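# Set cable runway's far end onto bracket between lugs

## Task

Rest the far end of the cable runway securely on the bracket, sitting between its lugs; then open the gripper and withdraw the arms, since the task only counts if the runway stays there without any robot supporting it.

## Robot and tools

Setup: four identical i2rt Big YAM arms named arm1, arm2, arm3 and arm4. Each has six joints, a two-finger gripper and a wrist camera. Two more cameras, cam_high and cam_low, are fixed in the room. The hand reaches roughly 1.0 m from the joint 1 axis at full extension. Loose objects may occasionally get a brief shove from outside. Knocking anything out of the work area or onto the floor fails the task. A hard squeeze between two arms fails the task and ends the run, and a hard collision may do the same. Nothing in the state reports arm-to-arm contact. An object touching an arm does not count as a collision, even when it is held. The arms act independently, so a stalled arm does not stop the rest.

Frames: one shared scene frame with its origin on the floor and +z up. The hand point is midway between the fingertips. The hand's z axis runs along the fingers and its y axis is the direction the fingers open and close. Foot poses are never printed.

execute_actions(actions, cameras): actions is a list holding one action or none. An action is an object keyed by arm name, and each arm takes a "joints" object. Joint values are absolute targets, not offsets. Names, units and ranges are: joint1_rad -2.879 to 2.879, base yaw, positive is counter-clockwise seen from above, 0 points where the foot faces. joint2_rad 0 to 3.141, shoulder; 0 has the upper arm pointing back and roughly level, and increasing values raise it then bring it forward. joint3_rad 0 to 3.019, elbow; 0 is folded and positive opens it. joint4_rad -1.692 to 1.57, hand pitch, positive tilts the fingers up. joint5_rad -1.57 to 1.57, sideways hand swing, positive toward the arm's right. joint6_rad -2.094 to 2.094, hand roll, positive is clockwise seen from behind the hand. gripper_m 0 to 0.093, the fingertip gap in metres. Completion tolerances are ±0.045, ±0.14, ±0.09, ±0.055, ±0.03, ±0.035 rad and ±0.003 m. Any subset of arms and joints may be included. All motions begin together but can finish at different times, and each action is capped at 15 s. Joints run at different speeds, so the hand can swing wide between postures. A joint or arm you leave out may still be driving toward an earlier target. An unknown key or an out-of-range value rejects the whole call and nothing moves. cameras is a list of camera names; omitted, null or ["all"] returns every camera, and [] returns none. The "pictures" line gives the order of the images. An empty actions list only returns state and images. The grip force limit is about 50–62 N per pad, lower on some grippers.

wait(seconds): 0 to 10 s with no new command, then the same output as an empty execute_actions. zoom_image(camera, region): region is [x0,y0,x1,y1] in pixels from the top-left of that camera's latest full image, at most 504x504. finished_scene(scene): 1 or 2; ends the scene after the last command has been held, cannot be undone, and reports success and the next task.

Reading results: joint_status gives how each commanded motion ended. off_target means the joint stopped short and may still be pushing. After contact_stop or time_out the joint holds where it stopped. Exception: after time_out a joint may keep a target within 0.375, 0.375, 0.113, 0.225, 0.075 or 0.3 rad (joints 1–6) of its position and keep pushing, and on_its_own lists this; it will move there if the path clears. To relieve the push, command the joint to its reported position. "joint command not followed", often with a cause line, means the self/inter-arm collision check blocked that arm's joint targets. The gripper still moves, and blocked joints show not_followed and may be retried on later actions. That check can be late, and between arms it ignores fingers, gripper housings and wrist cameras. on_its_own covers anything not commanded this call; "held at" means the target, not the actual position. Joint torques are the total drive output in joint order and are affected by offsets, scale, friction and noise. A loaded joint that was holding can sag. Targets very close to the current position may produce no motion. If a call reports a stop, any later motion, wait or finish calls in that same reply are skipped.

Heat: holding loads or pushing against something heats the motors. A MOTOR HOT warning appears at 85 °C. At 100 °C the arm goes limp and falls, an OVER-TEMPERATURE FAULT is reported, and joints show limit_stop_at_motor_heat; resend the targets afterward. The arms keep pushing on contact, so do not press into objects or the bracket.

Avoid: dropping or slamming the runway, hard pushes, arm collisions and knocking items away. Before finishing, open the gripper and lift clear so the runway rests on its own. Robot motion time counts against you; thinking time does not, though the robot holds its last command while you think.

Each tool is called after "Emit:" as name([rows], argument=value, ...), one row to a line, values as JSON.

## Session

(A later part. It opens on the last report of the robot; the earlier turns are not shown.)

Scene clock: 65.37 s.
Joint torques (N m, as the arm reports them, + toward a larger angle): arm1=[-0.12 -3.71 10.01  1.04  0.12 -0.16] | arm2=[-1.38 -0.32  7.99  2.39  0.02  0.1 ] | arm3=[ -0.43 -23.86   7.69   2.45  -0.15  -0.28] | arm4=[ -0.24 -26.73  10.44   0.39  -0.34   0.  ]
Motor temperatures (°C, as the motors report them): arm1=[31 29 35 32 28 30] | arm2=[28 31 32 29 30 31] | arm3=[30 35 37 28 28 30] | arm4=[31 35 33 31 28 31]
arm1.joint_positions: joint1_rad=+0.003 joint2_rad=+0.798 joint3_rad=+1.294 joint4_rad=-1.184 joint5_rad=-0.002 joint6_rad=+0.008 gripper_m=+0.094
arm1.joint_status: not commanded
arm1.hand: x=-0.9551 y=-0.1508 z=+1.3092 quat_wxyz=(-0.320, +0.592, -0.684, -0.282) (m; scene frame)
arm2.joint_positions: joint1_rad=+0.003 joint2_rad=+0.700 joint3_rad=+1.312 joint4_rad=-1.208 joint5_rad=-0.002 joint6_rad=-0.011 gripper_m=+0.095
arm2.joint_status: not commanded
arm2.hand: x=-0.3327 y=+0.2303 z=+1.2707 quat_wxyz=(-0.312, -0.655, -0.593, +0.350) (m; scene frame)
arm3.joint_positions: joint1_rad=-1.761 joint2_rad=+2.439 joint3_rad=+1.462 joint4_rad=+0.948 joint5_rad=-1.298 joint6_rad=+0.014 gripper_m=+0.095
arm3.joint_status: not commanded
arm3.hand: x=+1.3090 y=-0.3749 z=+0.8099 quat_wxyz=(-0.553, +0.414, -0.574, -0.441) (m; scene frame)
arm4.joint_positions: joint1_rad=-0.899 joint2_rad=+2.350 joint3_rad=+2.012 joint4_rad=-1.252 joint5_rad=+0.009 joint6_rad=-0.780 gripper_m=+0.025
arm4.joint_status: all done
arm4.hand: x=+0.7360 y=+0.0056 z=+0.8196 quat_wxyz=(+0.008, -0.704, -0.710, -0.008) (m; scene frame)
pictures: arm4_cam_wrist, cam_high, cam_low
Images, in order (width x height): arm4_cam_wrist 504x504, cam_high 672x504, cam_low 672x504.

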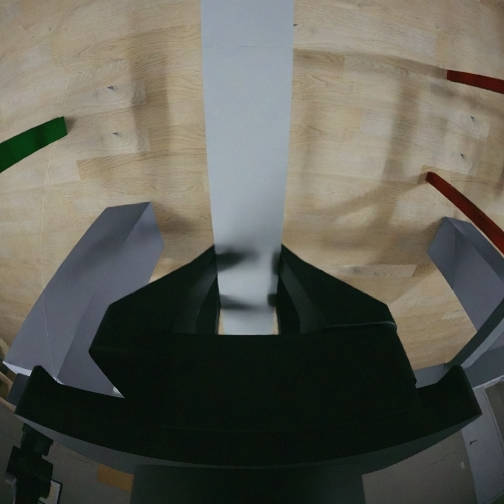

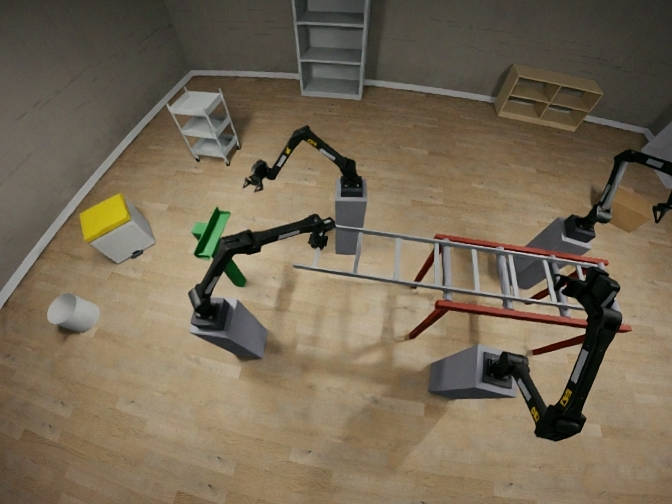

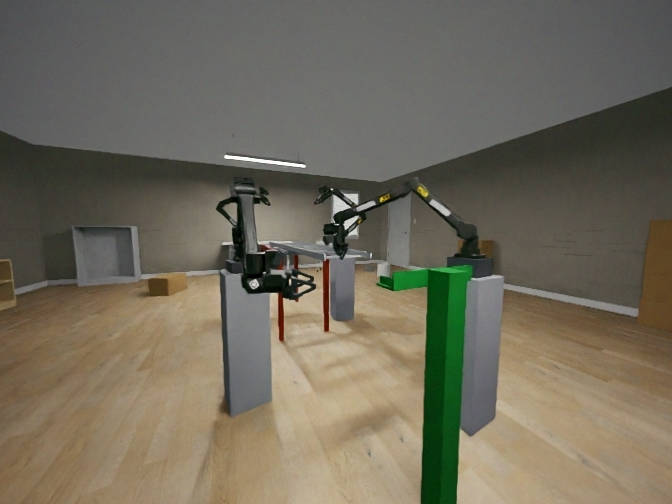

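Emit:
execute_actions([
  {"arm4":{"joints":{"joint1_rad":-0.799,"joint2_rad":2.13,"joint3_rad":1.68,"joint4_rad":-1.078,"joint6_rad":-0.677}}},
], cameras=[])

Emit:
execute_actions([
  {"arm4":{"joints":{"joint1_rad":-0.667,"joint2_rad":1.985,"joint3_rad":1.44,"joint4_rad":-0.973,"joint6_rad":-0.545}}},
], cameras=["arm4_cam_wrist","cam_high","cam_low"])

Scene clock: 71.07 s.
Joint torques (N m, as the arm reports them, + toward a larger angle): arm1=[-0.15 -3.69 10.01  1.04  0.12 -0.16] | arm2=[-1.35 -0.3   8.03  2.37  0.02  0.1 ] | arm3=[ -1.35 -24.06   7.5    2.38  -0.12  -0.26] | arm4=[ -1.45 -24.59  11.18  -0.04  -0.16  -0.1 ]
Motor temperatures (°C, as the motors report them): arm1=[31 29 35 32 28 30] | arm2=[28 31 31 29 30 31] | arm3=[30 35 37 28 28 30] | arm4=[31 35 33 31 29 31]
arm1.joint_positions: joint1_rad=+0.003 joint2_rad=+0.798 joint3_rad=+1.294 joint4_rad=-1.184 joint5_rad=-0.002 joint6_rad=+0.008 gripper_m=+0.094
arm1.joint_status: not commanded
arm1.hand: x=-0.9551 y=-0.1508 z=+1.3092 quat_wxyz=(-0.320, +0.592, -0.684, -0.282) (m; scene frame)
arm2.joint_positions: joint1_rad=+0.003 joint2_rad=+0.700 joint3_rad=+1.312 joint4_rad=-1.208 joint5_rad=-0.002 joint6_rad=-0.011 gripper_m=+0.095
arm2.joint_status: not commanded
arm2.hand: x=-0.3327 y=+0.2303 z=+1.2707 quat_wxyz=(-0.312, -0.655, -0.593, +0.350) (m; scene frame)
arm3.joint_positions: joint1_rad=-1.761 joint2_rad=+2.439 joint3_rad=+1.462 joint4_rad=+0.948 joint5_rad=-1.298 joint6_rad=+0.014 gripper_m=+0.095
arm3.joint_status: not commanded
arm3.hand: x=+1.3090 y=-0.3749 z=+0.8099 quat_wxyz=(-0.553, +0.414, -0.574, -0.441) (m; scene frame)
arm4.joint_positions: joint1_rad=-0.783 joint2_rad=+2.165 joint3_rad=+1.657 joint4_rad=-1.070 joint5_rad=+0.003 joint6_rad=-0.663 gripper_m=+0.025
arm4.joint_status: all done
arm4.hand: x=+0.8397 y=+0.0077 z=+0.8136 quat_wxyz=(+0.006, -0.704, -0.710, -0.002) (m; scene frame)
pictures: none
No camera images: the call's "cameras" was empty. Leave "cameras" out to get every camera's image.

Scene clock: 72.57 s.
Joint torques (N m, as the arm reports them, + toward a larger angle): arm1=[-0.13 -3.69 10.01  1.04  0.12 -0.16] | arm2=[-1.45 -0.13  7.99  2.36  0.02  0.1 ] | arm3=[ -0.52 -23.31   7.69   2.32  -0.16  -0.25] | arm4=[ -1.61 -24.01  11.96  -0.4   -0.16  -0.06]
Motor temperatures (°C, as the motors report them): arm1=[31 29 35 32 28 30] | arm2=[28 31 31 29 30 31] | arm3=[30 35 37 28 28 30] | arm4=[31 36 33 31 29 31]
arm1.joint_positions: joint1_rad=+0.003 joint2_rad=+0.798 joint3_rad=+1.294 joint4_rad=-1.184 joint5_rad=-0.002 joint6_rad=+0.008 gripper_m=+0.094
arm1.joint_status: not commanded
arm1.hand: x=-0.9551 y=-0.1508 z=+1.3092 quat_wxyz=(-0.320, +0.592, -0.684, -0.282) (m; scene frame)
arm2.joint_positions: joint1_rad=+0.003 joint2_rad=+0.700 joint3_rad=+1.312 joint4_rad=-1.208 joint5_rad=-0.002 joint6_rad=-0.011 gripper_m=+0.095
arm2.joint_status: not commanded
arm2.hand: x=-0.3327 y=+0.2303 z=+1.2707 quat_wxyz=(-0.312, -0.655, -0.593, +0.350) (m; scene frame)
arm3.joint_positions: joint1_rad=-1.761 joint2_rad=+2.439 joint3_rad=+1.462 joint4_rad=+0.948 joint5_rad=-1.298 joint6_rad=+0.014 gripper_m=+0.095
arm3.joint_status: not commanded
arm3.hand: x=+1.3090 y=-0.3749 z=+0.8099 quat_wxyz=(-0.553, +0.414, -0.574, -0.441) (m; scene frame)
arm4.joint_positions: joint1_rad=-0.646 joint2_rad=+2.048 joint3_rad=+1.401 joint4_rad=-0.959 joint5_rad=+0.004 joint6_rad=-0.538 gripper_m=+0.025
arm4.joint_status: all done
arm4.hand: x=+0.9449 y=+0.0214 z=+0.7980 quat_wxyz=(+0.011, -0.700, -0.714, -0.015) (m; scene frame)
pictures: arm4_cam_wrist, cam_high, cam_low
Images, in order (width x height): arm4_cam_wrist 504x504, cam_high 672x504, cam_low 672x504.

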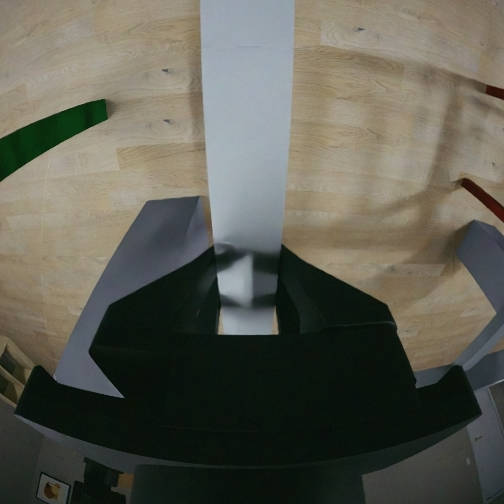

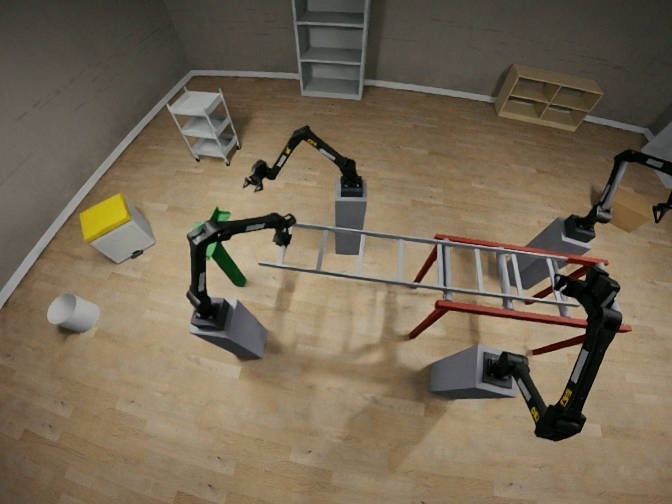

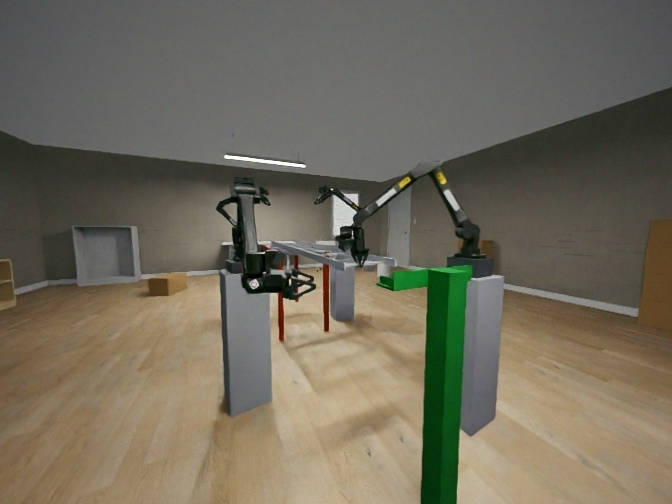

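Emit:
execute_actions([
  {"arm4":{"joints":{"joint1_rad":-0.51,"joint2_rad":1.825,"joint3_rad":1.315,"joint4_rad":-0.91,"joint6_rad":-0.383}}},
], cameras=[])

Emit:
execute_actions([
  {"arm4":{"joints":{"joint1_rad":-0.32,"joint2_rad":1.735,"joint3_rad":1.22,"joint4_rad":-0.87,"joint6_rad":-0.193}}},
], cameras=["arm4_cam_wrist","arm3_cam_wrist","cam_high","cam_low"])

Scene clock: 76.23 s.
Joint torques (N m, as the arm reports them, + toward a larger angle): arm1=[-0.14 -3.67 10.02  1.04  0.12 -0.16] | arm2=[-1.35 -0.36  7.98  2.38  0.01  0.1 ] | arm3=[ -0.85 -24.14   7.5    2.44  -0.12  -0.27] | arm4=[ -1.56 -26.8   12.67   0.17   0.2   -0.03]
Motor temperatures (°C, as the motors report them): arm1=[31 29 35 32 28 30] | arm2=[28 31 31 29 30 31] | arm3=[30 35 37 28 28 30] | arm4=[31 36 33 31 29 31]
arm1.joint_positions: joint1_rad=+0.003 joint2_rad=+0.798 joint3_rad=+1.294 joint4_rad=-1.184 joint5_rad=-0.002 joint6_rad=+0.008 gripper_m=+0.094
arm1.joint_status: not commanded
arm1.hand: x=-0.9551 y=-0.1508 z=+1.3092 quat_wxyz=(-0.320, +0.592, -0.684, -0.282) (m; scene frame)
arm2.joint_positions: joint1_rad=+0.003 joint2_rad=+0.700 joint3_rad=+1.312 joint4_rad=-1.208 joint5_rad=-0.002 joint6_rad=-0.011 gripper_m=+0.095
arm2.joint_status: not commanded
arm2.hand: x=-0.3327 y=+0.2303 z=+1.2707 quat_wxyz=(-0.312, -0.655, -0.593, +0.350) (m; scene frame)
arm3.joint_positions: joint1_rad=-1.761 joint2_rad=+2.439 joint3_rad=+1.462 joint4_rad=+0.948 joint5_rad=-1.298 joint6_rad=+0.014 gripper_m=+0.095
arm3.joint_status: not commanded
arm3.hand: x=+1.3090 y=-0.3749 z=+0.8099 quat_wxyz=(-0.553, +0.414, -0.574, -0.441) (m; scene frame)
arm4.joint_positions: joint1_rad=-0.494 joint2_rad=+1.942 joint3_rad=+1.267 joint4_rad=-0.907 joint5_rad=-0.004 joint6_rad=-0.378 gripper_m=+0.025
arm4.joint_status: all done
arm4.hand: x=+1.0343 y=+0.0162 z=+0.8121 quat_wxyz=(+0.004, -0.703, -0.711, -0.004) (m; scene frame)
pictures: none
No camera images: the call's "cameras" was empty. Leave "cameras" out to get every camera's image.

Scene clock: 78.27 s.
Joint torques (N m, as the arm reports them, + toward a larger angle): arm1=[-0.14 -3.68 10.02  1.04  0.12 -0.16] | arm2=[-1.45 -0.32  7.98  2.37  0.02  0.11] | arm3=[ -1.19 -23.76   7.8    2.41  -0.09  -0.18] | arm4=[ -0.56 -28.23  12.2   -0.01   0.07   0.03]
Motor temperatures (°C, as the motors report them): arm1=[31 29 35 32 28 30] | arm2=[28 31 31 29 30 31] | arm3=[30 35 37 28 28 30] | arm4=[31 36 33 31 29 32]
arm1.joint_positions: joint1_rad=+0.003 joint2_rad=+0.798 joint3_rad=+1.294 joint4_rad=-1.184 joint5_rad=-0.002 joint6_rad=+0.008 gripper_m=+0.094
arm1.joint_status: not commanded
arm1.hand: x=-0.9551 y=-0.1508 z=+1.3092 quat_wxyz=(-0.320, +0.592, -0.684, -0.282) (m; scene frame)
arm2.joint_positions: joint1_rad=+0.003 joint2_rad=+0.700 joint3_rad=+1.312 joint4_rad=-1.208 joint5_rad=-0.002 joint6_rad=-0.011 gripper_m=+0.095
arm2.joint_status: not commanded
arm2.hand: x=-0.3327 y=+0.2303 z=+1.2707 quat_wxyz=(-0.312, -0.655, -0.593, +0.350) (m; scene frame)
arm3.joint_positions: joint1_rad=-1.761 joint2_rad=+2.439 joint3_rad=+1.462 joint4_rad=+0.948 joint5_rad=-1.298 joint6_rad=+0.014 gripper_m=+0.095
arm3.joint_status: not commanded
arm3.hand: x=+1.3090 y=-0.3749 z=+0.8099 quat_wxyz=(-0.553, +0.414, -0.574, -0.441) (m; scene frame)
arm4.joint_positions: joint1_rad=-0.313 joint2_rad=+1.884 joint3_rad=+1.174 joint4_rad=-0.864 joint5_rad=-0.001 joint6_rad=-0.193 gripper_m=+0.025
arm4.joint_status: joint2_rad time_out (moved -0.059 of -0.207); the others done
arm4.on_its_own: joint2_rad reads +1.884 and still pushes toward +1.735 since a time_out
arm4.hand: x=+1.1282 y=+0.0164 z=+0.8124 quat_wxyz=(+0.004, -0.705, -0.710, +0.000) (m; scene frame)
pictures: arm3_cam_wrist, arm4_cam_wrist, cam_high, cam_low
Images, in order (width x height): arm3_cam_wrist 504x504, arm4_cam_wrist 504x504, cam_high 672x504, cam_low 672x504.

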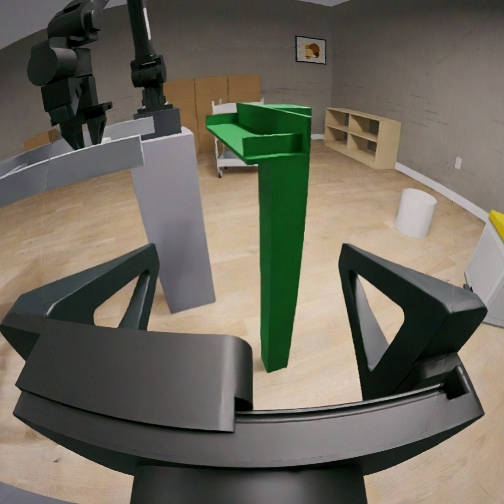

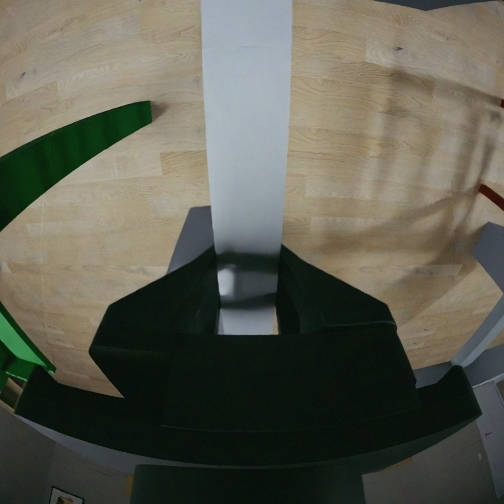

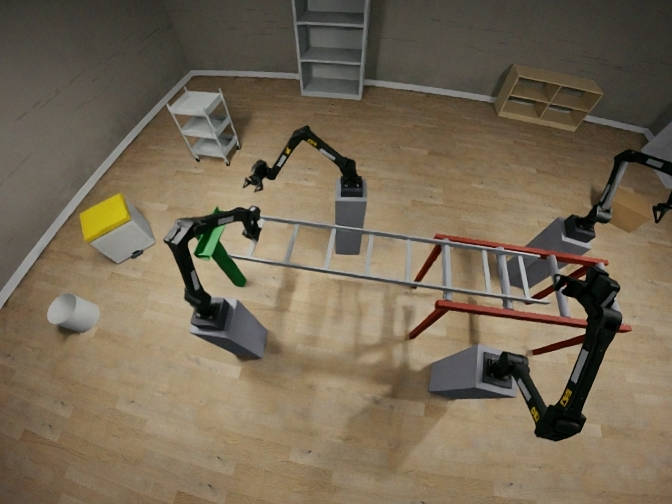

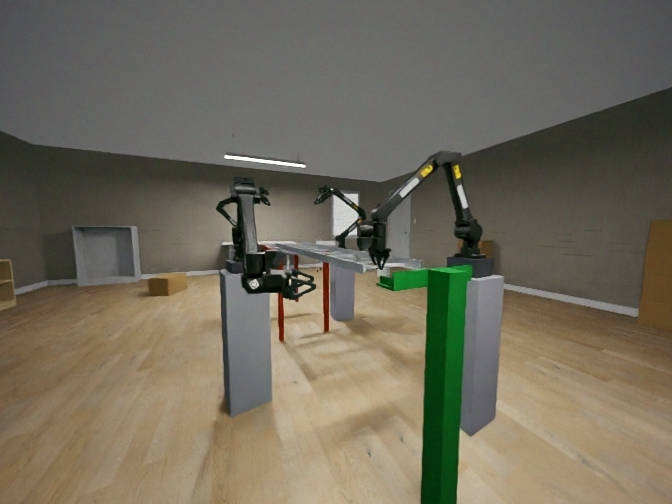

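Emit:
zoom_image(camera="arm3_cam_wrist", region=[60, 70, 340, 210])

Emit:
zoom_image(camera="cam_low", region=[320, 220, 500, 310])

Emit:
zoom_image(camera="cam_high", region=[170, 180, 330, 290])

Region (60, 70, 340, 210) of arm3_cam_wrist's 504x504 image, scaled by 1.800, with more detail than that image has.

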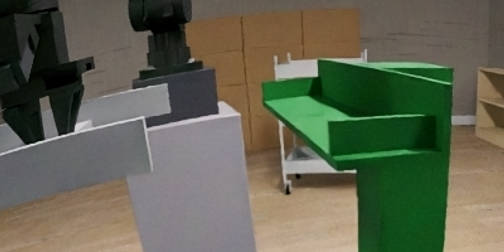

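Region (320, 220, 500, 310) of cam_low's 672x504 image, scaled by 2.800, with more detail than that image has.

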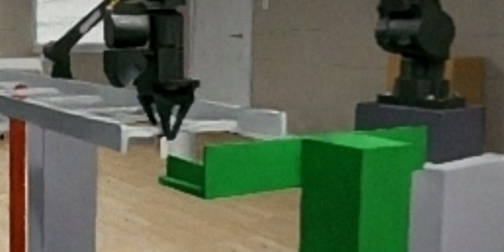

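Region (170, 180, 330, 290) of cam_high's 672x504 image, scaled by 3.150, with more detail than that image has; it fills the top 346 rows of this view, and the rest is white.

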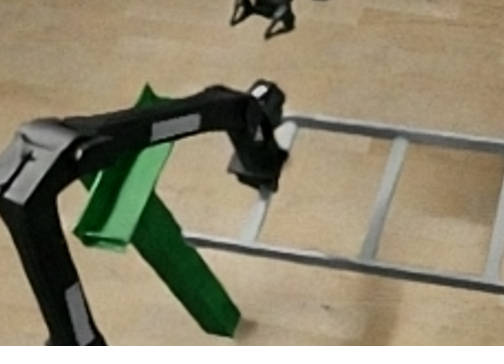

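Emit:
execute_actions([
  {"arm4":{"joints":{"joint2_rad":1.62,"joint3_rad":1.24}},"arm3":{"joints":{"joint2_rad":1.4,"joint3_rad":1.39,"joint4_rad":-1.2,"joint5_rad":0,"joint6_rad":-0.05}}},
], cameras=["cam_low"])

Scene clock: 88.30 s.
Joint torques (N m, as the arm reports them, + toward a larger angle): arm1=[-0.15 -3.7  10.02  1.03  0.12 -0.15] | arm2=[-1.38 -0.27  7.98  2.35  0.02  0.09] | arm3=[ -1.29 -12.12  10.37   0.67   0.05  -0.24] | arm4=[ -0.66 -33.63  14.63   0.29   0.21   0.04]
Motor temperatures (°C, as the motors report them): arm1=[31 29 35 32 28 30] | arm2=[28 31 31 29 30 31] | arm3=[30 36 37 28 28 30] | arm4=[31 37 34 31 28 31]
arm1.joint_positions: joint1_rad=+0.003 joint2_rad=+0.798 joint3_rad=+1.294 joint4_rad=-1.184 joint5_rad=-0.002 joint6_rad=+0.008 gripper_m=+0.094
arm1.joint_status: not commanded
arm1.hand: x=-0.9551 y=-0.1508 z=+1.3092 quat_wxyz=(-0.320, +0.592, -0.684, -0.282) (m; scene frame)
arm2.joint_positions: joint1_rad=+0.003 joint2_rad=+0.700 joint3_rad=+1.312 joint4_rad=-1.208 joint5_rad=-0.002 joint6_rad=-0.011 gripper_m=+0.095
arm2.joint_status: not commanded
arm2.hand: x=-0.3327 y=+0.2303 z=+1.2707 quat_wxyz=(-0.312, -0.655, -0.593, +0.350) (m; scene frame)
arm3.joint_positions: joint1_rad=-1.761 joint2_rad=+1.391 joint3_rad=+1.387 joint4_rad=-1.189 joint5_rad=-0.003 joint6_rad=-0.036 gripper_m=+0.095
arm3.joint_status: all done
arm3.hand: x=+1.1152 y=-0.5426 z=+1.0912 quat_wxyz=(-0.186, +0.017, -0.982, -0.003) (m; scene frame)
arm4.joint_positions: joint1_rad=-0.313 joint2_rad=+1.848 joint3_rad=+1.171 joint4_rad=-0.869 joint5_rad=-0.004 joint6_rad=-0.194 gripper_m=+0.025
arm4.joint_status: joint2_rad time_out (moved -0.036 of -0.264); the others done
arm4.on_its_own: joint2_rad reads +1.848 and still pushes toward +1.620 since a time_out
arm4.hand: x=+1.1284 y=+0.0138 z=+0.8284 quat_wxyz=(-0.005, -0.704, -0.710, +0.011) (m; scene frame)
pictures: cam_low
Images, in order (width x height): cam_low 672x504.

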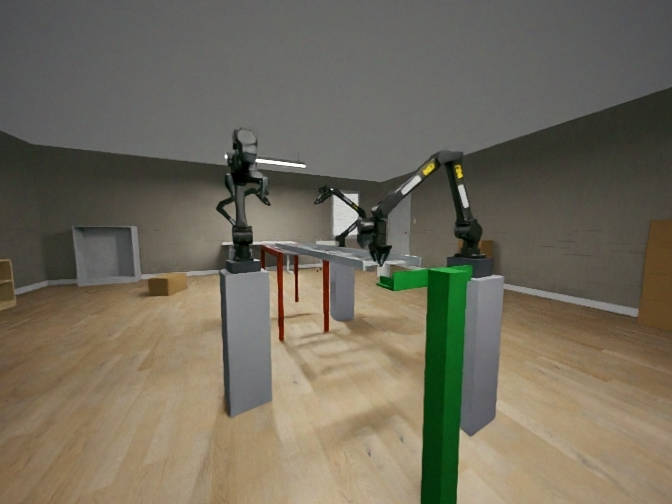

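Emit:
execute_actions([
  {"arm3":{"joints":{"joint1_rad":-0.243}}},
], cameras=[])

Emit:
execute_actions([
  {"arm3":{"joints":{"joint2_rad":1.76}}},
], cameras=["arm3_cam_wrist","arm4_cam_wrist","cam_low"])

Emit:
zoom_image(camera="cam_low", region=[320, 220, 500, 310])

Scene clock: 92.57 s.
Joint torques (N m, as the arm reports them, + toward a larger angle): arm1=[-0.14 -3.65 10.01  1.04  0.12 -0.16] | arm2=[-1.38 -0.26  7.99  2.37  0.02  0.1 ] | arm3=[ -1.31 -12.4   10.54   0.84  -0.04  -0.27] | arm4=[ -0.58 -33.83  14.64   0.3    0.23   0.03]
Motor temperatures (°C, as the motors report them): arm1=[31 29 35 32 28 30] | arm2=[28 31 31 29 30 31] | arm3=[30 35 38 28 28 30] | arm4=[31 38 35 31 28 31]
arm1.joint_positions: joint1_rad=+0.003 joint2_rad=+0.798 joint3_rad=+1.294 joint4_rad=-1.184 joint5_rad=-0.002 joint6_rad=+0.008 gripper_m=+0.094
arm1.joint_status: not commanded
arm1.hand: x=-0.9551 y=-0.1508 z=+1.3092 quat_wxyz=(-0.320, +0.592, -0.684, -0.282) (m; scene frame)
arm2.joint_positions: joint1_rad=+0.003 joint2_rad=+0.700 joint3_rad=+1.312 joint4_rad=-1.208 joint5_rad=-0.002 joint6_rad=-0.011 gripper_m=+0.095
arm2.joint_status: not commanded
arm2.hand: x=-0.3327 y=+0.2303 z=+1.2707 quat_wxyz=(-0.312, -0.655, -0.593, +0.350) (m; scene frame)
arm3.joint_positions: joint1_rad=-0.242 joint2_rad=+1.392 joint3_rad=+1.387 joint4_rad=-1.189 joint5_rad=-0.001 joint6_rad=-0.037 gripper_m=+0.095
arm3.joint_status: all done
arm3.hand: x=+0.6475 y=-0.0496 z=+1.0979 quat_wxyz=(-0.140, +0.688, -0.699, -0.132) (m; scene frame)
arm4.joint_positions: joint1_rad=-0.313 joint2_rad=+1.848 joint3_rad=+1.171 joint4_rad=-0.869 joint5_rad=-0.004 joint6_rad=-0.194 gripper_m=+0.025
arm4.joint_status: not commanded
arm4.on_its_own: joint2_rad reads +1.848 and still pushes toward +1.620 since a time_out
arm4.hand: x=+1.1284 y=+0.0138 z=+0.8284 quat_wxyz=(-0.005, -0.704, -0.710, +0.011) (m; scene frame)
pictures: none
No camera images: the call's "cameras" was empty. Leave "cameras" out to get every camera's image.

Scene clock: 93.90 s.
Joint torques (N m, as the arm reports them, + toward a larger angle): arm1=[-0.13 -3.7  10.02  1.03  0.12 -0.16] | arm2=[-1.42 -0.22  7.97  2.38  0.03  0.1 ] | arm3=[ -1.48 -17.45   9.68   0.02   0.    -0.28] | arm4=[ -0.61 -33.77  14.57   0.3    0.21   0.01]
Motor temperatures (°C, as the motors report them): arm1=[31 29 35 32 28 30] | arm2=[28 31 32 29 30 31] | arm3=[30 35 38 28 28 30] | arm4=[31 39 35 31 28 31]
arm1.joint_positions: joint1_rad=+0.003 joint2_rad=+0.798 joint3_rad=+1.294 joint4_rad=-1.184 joint5_rad=-0.002 joint6_rad=+0.008 gripper_m=+0.094
arm1.joint_status: not commanded
arm1.hand: x=-0.9551 y=-0.1508 z=+1.3092 quat_wxyz=(-0.320, +0.592, -0.684, -0.282) (m; scene frame)
arm2.joint_positions: joint1_rad=+0.003 joint2_rad=+0.700 joint3_rad=+1.312 joint4_rad=-1.208 joint5_rad=-0.002 joint6_rad=-0.011 gripper_m=+0.095
arm2.joint_status: not commanded
arm2.hand: x=-0.3327 y=+0.2303 z=+1.2707 quat_wxyz=(-0.312, -0.655, -0.593, +0.350) (m; scene frame)
arm3.joint_positions: joint1_rad=-0.242 joint2_rad=+1.769 joint3_rad=+1.381 joint4_rad=-1.191 joint5_rad=-0.001 joint6_rad=-0.037 gripper_m=+0.095
arm3.joint_status: all done
arm3.hand: x=+0.6476 y=-0.0274 z=+0.9113 quat_wxyz=(+0.002, +0.702, -0.712, -0.003) (m; scene frame)
arm4.joint_positions: joint1_rad=-0.313 joint2_rad=+1.848 joint3_rad=+1.171 joint4_rad=-0.869 joint5_rad=-0.004 joint6_rad=-0.194 gripper_m=+0.025
arm4.joint_status: not commanded
arm4.on_its_own: joint2_rad reads +1.848 and still pushes toward +1.620 since a time_out
arm4.hand: x=+1.1284 y=+0.0138 z=+0.8284 quat_wxyz=(-0.005, -0.704, -0.710, +0.011) (m; scene frame)
pictures: arm3_cam_wrist, arm4_cam_wrist, cam_low
Images, in order (width x height): arm3_cam_wrist 504x504, arm4_cam_wrist 504x504, cam_low 672x504.

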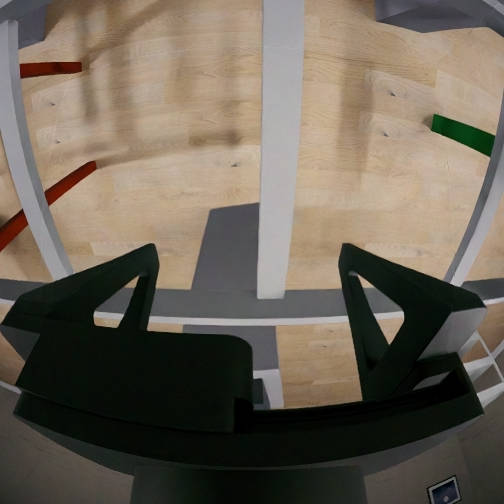

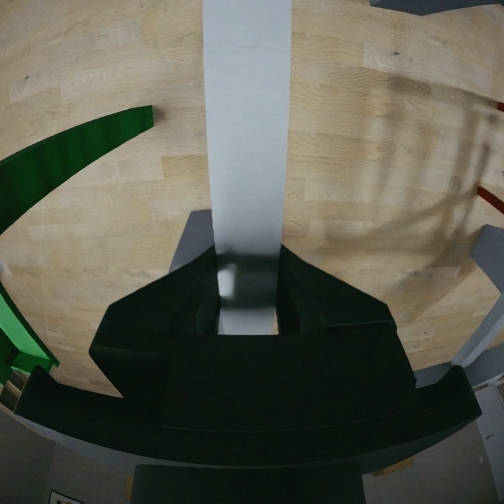

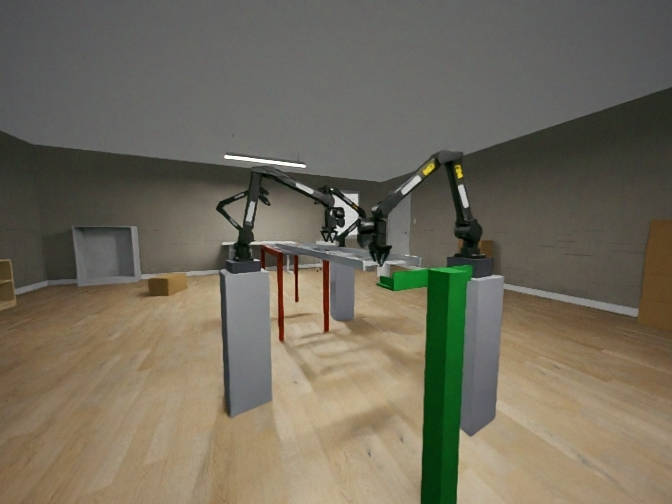

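Region (320, 220, 500, 310) of cam_low's 672x504 image, scaled by 2.800, with more detail than that image has.

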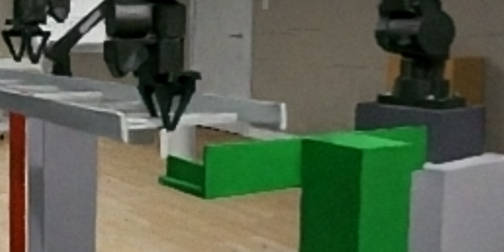

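Emit:
execute_actions([
  {"arm3":{"joints":{"joint1_rad":-0.295,"joint2_rad":1.878,"joint3_rad":1.276,"joint4_rad":-0.955,"joint6_rad":-0.09}}},
], cameras=["arm3_cam_wrist"])

Scene clock: 96.57 s.
Joint torques (N m, as the arm reports them, + toward a larger angle): arm1=[-0.13 -3.68 10.02  1.04  0.12 -0.16] | arm2=[-1.41 -0.38  7.99  2.37  0.02  0.1 ] | arm3=[ -0.85 -18.52   8.17   0.88   0.    -0.25] | arm4=[ -0.88 -34.02  14.56   0.34   0.21   0.01]
Motor temperatures (°C, as the motors report them): arm1=[31 29 35 32 28 30] | arm2=[28 31 32 29 30 31] | arm3=[30 35 38 28 28 30] | arm4=[31 39 35 31 28 31]
arm1.joint_positions: joint1_rad=+0.003 joint2_rad=+0.798 joint3_rad=+1.294 joint4_rad=-1.184 joint5_rad=-0.002 joint6_rad=+0.008 gripper_m=+0.094
arm1.joint_status: not commanded
arm1.hand: x=-0.9551 y=-0.1508 z=+1.3092 quat_wxyz=(-0.320, +0.592, -0.684, -0.282) (m; scene frame)
arm2.joint_positions: joint1_rad=+0.003 joint2_rad=+0.700 joint3_rad=+1.312 joint4_rad=-1.208 joint5_rad=-0.002 joint6_rad=-0.011 gripper_m=+0.095
arm2.joint_status: not commanded
arm2.hand: x=-0.3327 y=+0.2303 z=+1.2707 quat_wxyz=(-0.312, -0.655, -0.593, +0.350) (m; scene frame)
arm3.joint_positions: joint1_rad=-0.293 joint2_rad=+1.882 joint3_rad=+1.273 joint4_rad=-0.967 joint5_rad=-0.001 joint6_rad=-0.075 gripper_m=+0.095
arm3.joint_status: all done
arm3.hand: x=+0.6733 y=-0.0284 z=+0.8190 quat_wxyz=(+0.001, +0.697, -0.717, -0.004) (m; scene frame)
arm4.joint_positions: joint1_rad=-0.313 joint2_rad=+1.848 joint3_rad=+1.171 joint4_rad=-0.869 joint5_rad=-0.004 joint6_rad=-0.194 gripper_m=+0.025
arm4.joint_status: not commanded
arm4.on_its_own: joint2_rad reads +1.848 and still pushes toward +1.620 since a time_out
arm4.hand: x=+1.1284 y=+0.0138 z=+0.8284 quat_wxyz=(-0.005, -0.704, -0.710, +0.011) (m; scene frame)
pictures: arm3_cam_wrist
Images, in order (width x height): arm3_cam_wrist 504x504.

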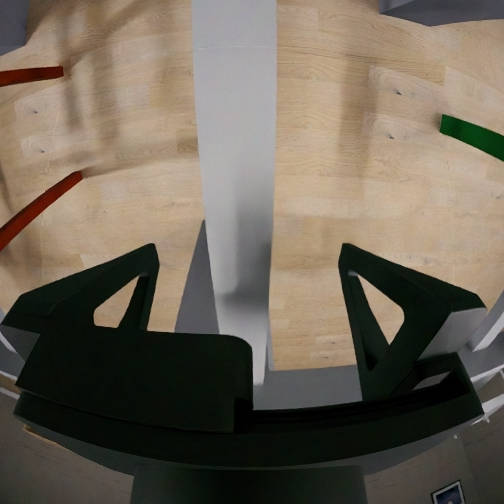

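Emit:
execute_actions([
  {"arm3":{"joints":{"gripper_m":0,"joint6_rad":-0.1}}},
], cameras=[])

Emit:
execute_actions([
  {"arm3":{"joints":{"joint2_rad":1.76,"joint3_rad":1.32}}},
], cameras=["cam_low","cam_high"])

Emit:
zoom_image(camera="cam_low", region=[320, 220, 500, 310])

Scene clock: 98.93 s.
Joint torques (N m, as the arm reports them, + toward a larger angle): arm1=[-0.11 -3.68 10.02  1.03  0.12 -0.16] | arm2=[-1.28 -0.3   7.98  2.37  0.02  0.11] | arm3=[ -0.85 -18.07   8.18   0.91   0.15  -0.26] | arm4=[ -0.7  -33.58  14.74   0.31   0.34   0.02]
Motor temperatures (°C, as the motors report them): arm1=[31 29 35 32 28 30] | arm2=[28 31 32 29 30 31] | arm3=[30 35 38 28 28 30] | arm4=[31 39 35 31 28 31]
arm1.joint_positions: joint1_rad=+0.003 joint2_rad=+0.798 joint3_rad=+1.294 joint4_rad=-1.184 joint5_rad=-0.002 joint6_rad=+0.008 gripper_m=+0.094
arm1.joint_status: not commanded
arm1.hand: x=-0.9551 y=-0.1508 z=+1.3092 quat_wxyz=(-0.320, +0.592, -0.684, -0.282) (m; scene frame)
arm2.joint_positions: joint1_rad=+0.003 joint2_rad=+0.700 joint3_rad=+1.312 joint4_rad=-1.208 joint5_rad=-0.002 joint6_rad=-0.011 gripper_m=+0.095
arm2.joint_status: not commanded
arm2.hand: x=-0.3327 y=+0.2303 z=+1.2707 quat_wxyz=(-0.312, -0.655, -0.593, +0.350) (m; scene frame)
arm3.joint_positions: joint1_rad=-0.291 joint2_rad=+1.882 joint3_rad=+1.273 joint4_rad=-0.966 joint5_rad=-0.006 joint6_rad=-0.086 gripper_m=+0.025
arm3.joint_status: gripper_m off_target (ended at +0.025, target +0.000); the others done
arm3.hand: x=+0.6712 y=-0.0280 z=+0.8190 quat_wxyz=(+0.002, +0.702, -0.712, -0.006) (m; scene frame)
arm4.joint_positions: joint1_rad=-0.313 joint2_rad=+1.848 joint3_rad=+1.171 joint4_rad=-0.870 joint5_rad=-0.008 joint6_rad=-0.194 gripper_m=+0.025
arm4.joint_status: not commanded
arm4.on_its_own: joint2_rad reads +1.848 and still pushes toward +1.620 since a time_out
arm4.hand: x=+1.1291 y=+0.0143 z=+0.8281 quat_wxyz=(-0.006, -0.704, -0.710, +0.009) (m; scene frame)
pictures: none
No camera images: the call's "cameras" was empty. Leave "cameras" out to get every camera's image.

Scene clock: 99.80 s.
Joint torques (N m, as the arm reports them, + toward a larger angle): arm1=[-0.12 -3.7  10.01  1.03  0.12 -0.16] | arm2=[-1.41 -0.26  8.01  2.36  0.02  0.1 ] | arm3=[ -1.26 -24.67  11.82   1.41  -0.03  -0.24] | arm4=[ -0.56 -29.73  14.99   1.37   0.52   0.03]
Motor temperatures (°C, as the motors report them): arm1=[31 29 35 32 28 30] | arm2=[28 31 32 29 30 31] | arm3=[30 35 38 28 28 30] | arm4=[31 39 36 31 29 31]
arm1.joint_positions: joint1_rad=+0.003 joint2_rad=+0.798 joint3_rad=+1.294 joint4_rad=-1.184 joint5_rad=-0.002 joint6_rad=+0.008 gripper_m=+0.094
arm1.joint_status: not commanded
arm1.hand: x=-0.9551 y=-0.1508 z=+1.3092 quat_wxyz=(-0.320, +0.592, -0.684, -0.282) (m; scene frame)
arm2.joint_positions: joint1_rad=+0.003 joint2_rad=+0.700 joint3_rad=+1.312 joint4_rad=-1.208 joint5_rad=-0.002 joint6_rad=-0.011 gripper_m=+0.095
arm2.joint_status: not commanded
arm2.hand: x=-0.3327 y=+0.2303 z=+1.2707 quat_wxyz=(-0.312, -0.655, -0.593, +0.350) (m; scene frame)
arm3.joint_positions: joint1_rad=-0.291 joint2_rad=+1.847 joint3_rad=+1.273 joint4_rad=-0.975 joint5_rad=-0.001 joint6_rad=-0.086 gripper_m=+0.025
arm3.joint_status: all done
arm3.hand: x=+0.6724 y=-0.0263 z=+0.8363 quat_wxyz=(-0.010, +0.702, -0.712, -0.013) (m; scene frame)
arm4.joint_positions: joint1_rad=-0.313 joint2_rad=+1.803 joint3_rad=+1.171 joint4_rad=-0.894 joint5_rad=-0.012 joint6_rad=-0.194 gripper_m=+0.025
arm4.joint_status: not commanded
arm4.on_its_own: joint2_rad reads +1.803 and still pushes toward +1.620 since a time_out
arm4.hand: x=+1.1300 y=+0.0142 z=+0.8488 quat_wxyz=(-0.014, -0.704, -0.710, +0.016) (m; scene frame)
pictures: cam_high, cam_low
Images, in order (width x height): cam_high 672x504, cam_low 672x504.

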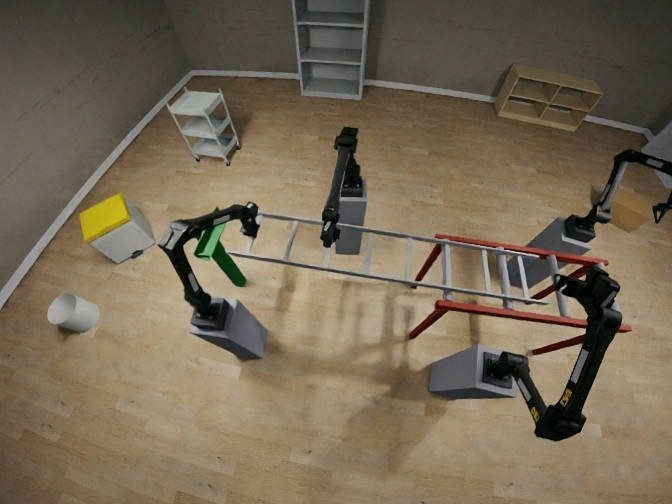

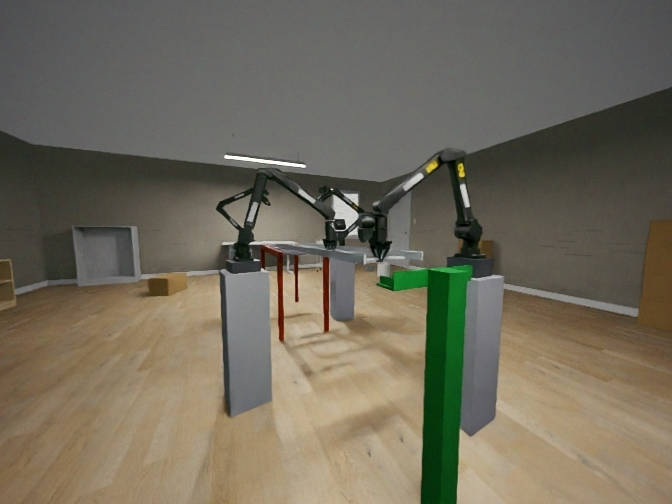

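Region (320, 220, 500, 310) of cam_low's 672x504 image, scaled by 2.800, with more detail than that image has.

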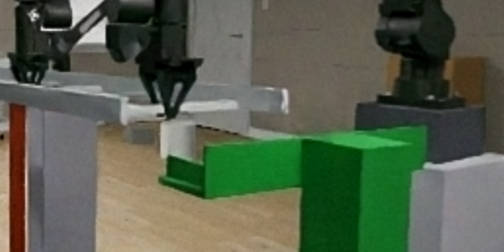

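Emit:
execute_actions([
  {"arm3":{"joints":{"joint1_rad":-0.46,"joint2_rad":1.81,"joint3_rad":1.41,"joint4_rad":-1.03,"joint6_rad":-0.265}},"arm4":{"joints":{"joint1_rad":-0.129,"joint3_rad":1.235,"joint4_rad":-0.93,"joint6_rad":-0.005}}},
], cameras=["cam_low","cam_high","arm4_cam_wrist"])

Emit:
zoom_image(camera="cam_low", region=[320, 220, 500, 310])

Emit:
zoom_image(camera="cam_high", region=[170, 180, 330, 290])

Scene clock: 106.17 s.
Joint torques (N m, as the arm reports them, + toward a larger angle): arm1=[-0.1  -3.69 10.01  1.04  0.12 -0.16] | arm2=[-1.37 -0.15  8.    2.38  0.02  0.1 ] | arm3=[ -0.28 -22.73  14.24   0.18  -0.18  -0.17] | arm4=[ -0.41 -27.76  14.55   0.19   0.58  -0.02]
Motor temperatures (°C, as the motors report them): arm1=[31 29 35 32 28 30] | arm2=[28 31 32 29 30 31] | arm3=[30 36 39 28 28 30] | arm4=[31 40 36 31 29 31]
arm1.joint_positions: joint1_rad=+0.003 joint2_rad=+0.798 joint3_rad=+1.294 joint4_rad=-1.184 joint5_rad=-0.002 joint6_rad=+0.008 gripper_m=+0.094
arm1.joint_status: not commanded
arm1.hand: x=-0.9551 y=-0.1508 z=+1.3092 quat_wxyz=(-0.320, +0.592, -0.684, -0.282) (m; scene frame)
arm2.joint_positions: joint1_rad=+0.003 joint2_rad=+0.700 joint3_rad=+1.312 joint4_rad=-1.208 joint5_rad=-0.002 joint6_rad=-0.011 gripper_m=+0.095
arm2.joint_status: not commanded
arm2.hand: x=-0.3327 y=+0.2303 z=+1.2707 quat_wxyz=(-0.312, -0.655, -0.593, +0.350) (m; scene frame)
arm3.joint_positions: joint1_rad=-0.465 joint2_rad=+1.867 joint3_rad=+1.332 joint4_rad=-1.021 joint5_rad=+0.005 joint6_rad=-0.259 gripper_m=+0.025
arm3.joint_status: all done
arm3.hand: x=+0.7653 y=-0.0313 z=+0.8448 quat_wxyz=(-0.009, +0.701, -0.713, -0.006) (m; scene frame)
arm4.joint_positions: joint1_rad=-0.125 joint2_rad=+1.779 joint3_rad=+1.171 joint4_rad=-0.926 joint5_rad=-0.013 joint6_rad=-0.002 gripper_m=+0.025
arm4.joint_status: all done
arm4.on_its_own: joint2_rad reads +1.779 and still pushes toward +1.620 since a time_out
arm4.hand: x=+1.2231 y=+0.0111 z=+0.8591 quat_wxyz=(-0.014, -0.706, -0.708, +0.009) (m; scene frame)
pictures: arm4_cam_wrist, cam_high, cam_low
Images, in order (width x height): arm4_cam_wrist 504x504, cam_high 672x504, cam_low 672x504.

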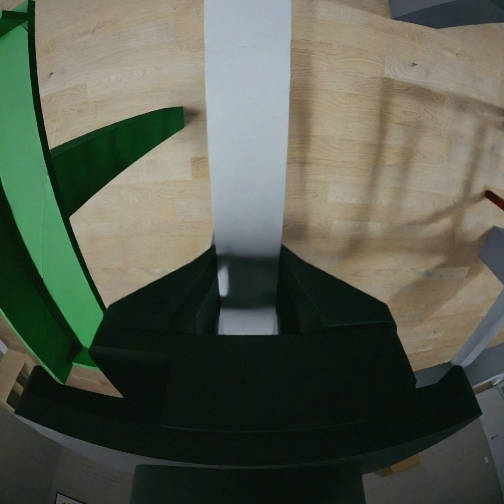

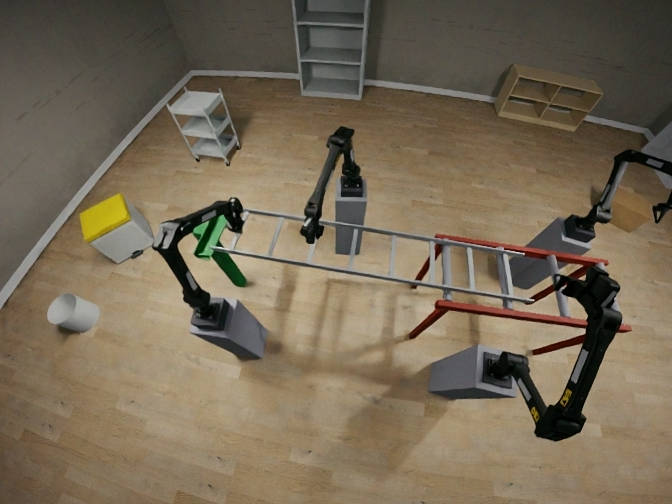

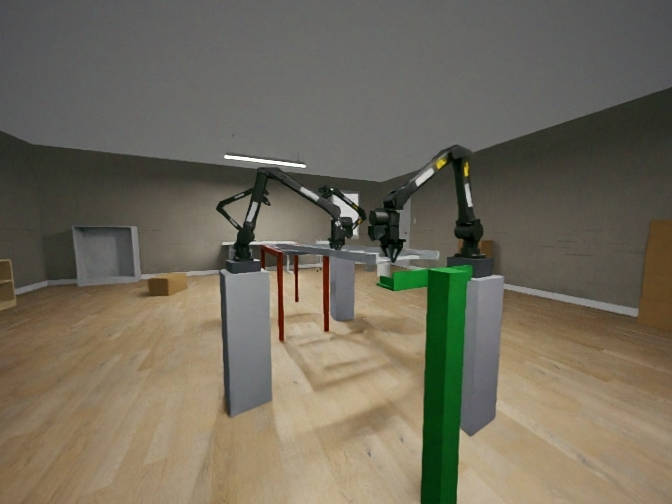

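Region (320, 220, 500, 310) of cam_low's 672x504 image, scaled by 2.800, with more detail than that image has.

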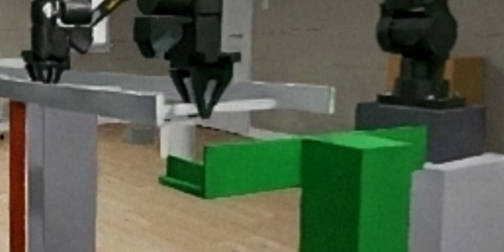

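Region (170, 180, 330, 290) of cam_high's 672x504 image, scaled by 3.150, with more detail than that image has; it fills the top 346 rows of this view, and the rest is white.

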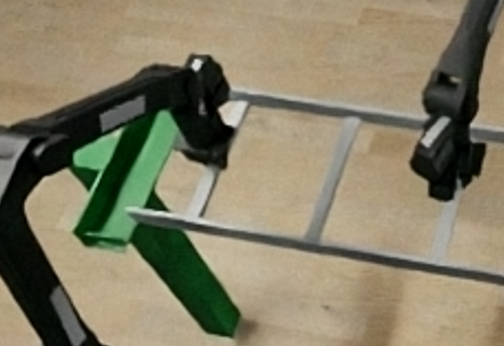

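Emit:
execute_actions([
  {"arm3":{"joints":{"joint1_rad":-0.572,"joint2_rad":1.86,"joint3_rad":1.495,"joint4_rad":-1.065,"joint6_rad":-0.38}},"arm4":{"joints":{"joint1_rad":0.002,"joint6_rad":0.128}}},
], cameras=["cam_low","cam_high","arm4_cam_wrist"])

Emit:
zoom_image(camera="cam_low", region=[340, 230, 490, 305])

Emit:
zoom_image(camera="cam_high", region=[170, 180, 290, 270])

Scene clock: 111.03 s.
Joint torques (N m, as the arm reports them, + toward a larger angle): arm1=[-0.15 -3.72 10.02  1.04  0.12 -0.16] | arm2=[-1.52 -0.18  7.99  2.37  0.02  0.11] | arm3=[  0.35 -24.54  14.58  -0.17  -0.25  -0.25] | arm4=[ -0.68 -27.84  14.72  -0.02   0.54  -0.01]
Motor temperatures (°C, as the motors report them): arm1=[31 29 35 32 28 30] | arm2=[28 31 32 29 30 31] | arm3=[30 36 41 28 28 30] | arm4=[31 39 36 31 29 31]
arm1.joint_positions: joint1_rad=+0.003 joint2_rad=+0.798 joint3_rad=+1.294 joint4_rad=-1.184 joint5_rad=-0.002 joint6_rad=+0.008 gripper_m=+0.094
arm1.joint_status: not commanded
arm1.hand: x=-0.9551 y=-0.1508 z=+1.3092 quat_wxyz=(-0.320, +0.592, -0.684, -0.282) (m; scene frame)
arm2.joint_positions: joint1_rad=+0.003 joint2_rad=+0.700 joint3_rad=+1.312 joint4_rad=-1.208 joint5_rad=-0.002 joint6_rad=-0.011 gripper_m=+0.095
arm2.joint_status: not commanded
arm2.hand: x=-0.3327 y=+0.2303 z=+1.2707 quat_wxyz=(-0.312, -0.655, -0.593, +0.350) (m; scene frame)
arm3.joint_positions: joint1_rad=-0.580 joint2_rad=+1.918 joint3_rad=+1.413 joint4_rad=-1.049 joint5_rad=+0.004 joint6_rad=-0.376 gripper_m=+0.025
arm3.joint_status: all done
arm3.hand: x=+0.8314 y=-0.0293 z=+0.8450 quat_wxyz=(-0.010, +0.702, -0.712, -0.007) (m; scene frame)
arm4.joint_positions: joint1_rad=+0.010 joint2_rad=+1.779 joint3_rad=+1.169 joint4_rad=-0.921 joint5_rad=-0.012 joint6_rad=+0.131 gripper_m=+0.025
arm4.joint_status: all done
arm4.on_its_own: joint2_rad reads +1.779 and still pushes toward +1.620 since a time_out
arm4.hand: x=+1.2885 y=+0.0156 z=+0.8581 quat_wxyz=(-0.015, -0.705, -0.709, +0.008) (m; scene frame)
pictures: arm4_cam_wrist, cam_high, cam_low
Images, in order (width x height): arm4_cam_wrist 504x504, cam_high 672x504, cam_low 672x504.

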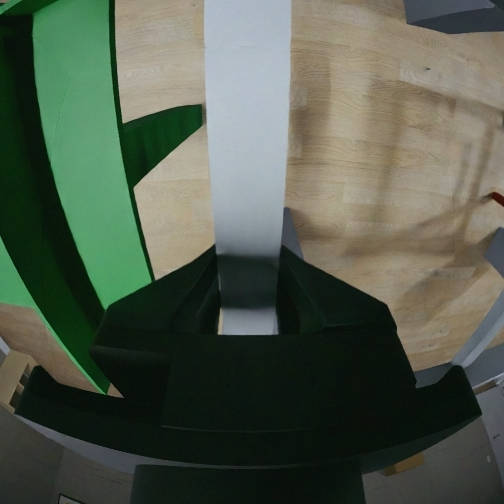

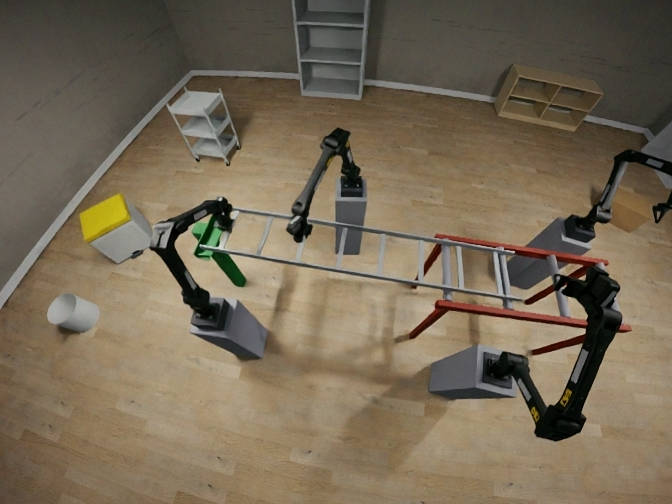

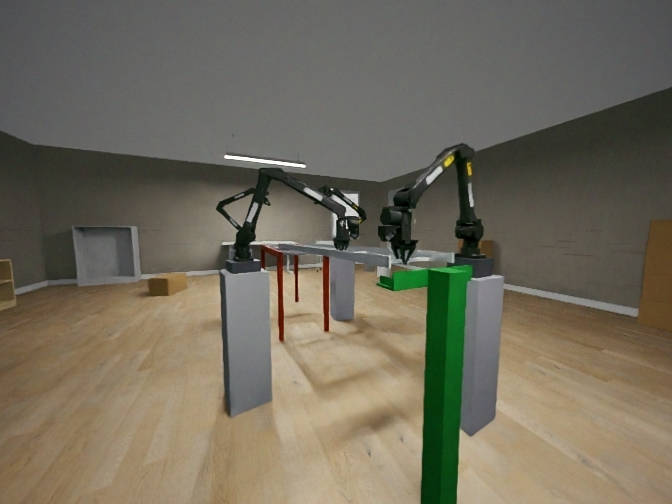

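Region (340, 230, 490, 305) of cam_low's 672x504 image, scaled by 3.360, with more detail than that image has.

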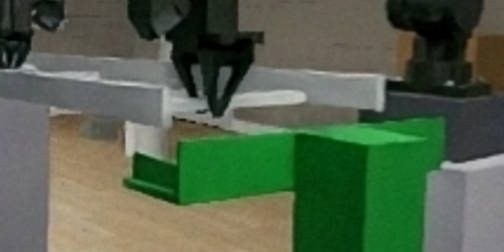

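Region (170, 180, 290, 270) of cam_high's 672x504 image, scaled by 4.200, with more detail than that image has; it fills the top 378 rows of this view, and the rest is white.

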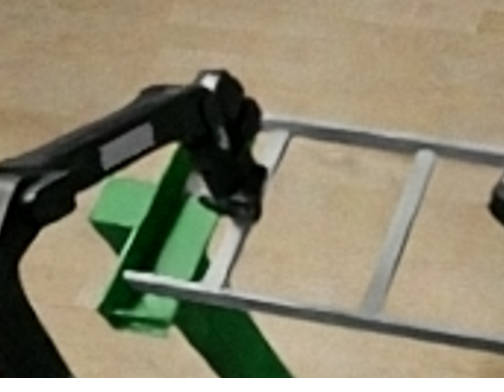

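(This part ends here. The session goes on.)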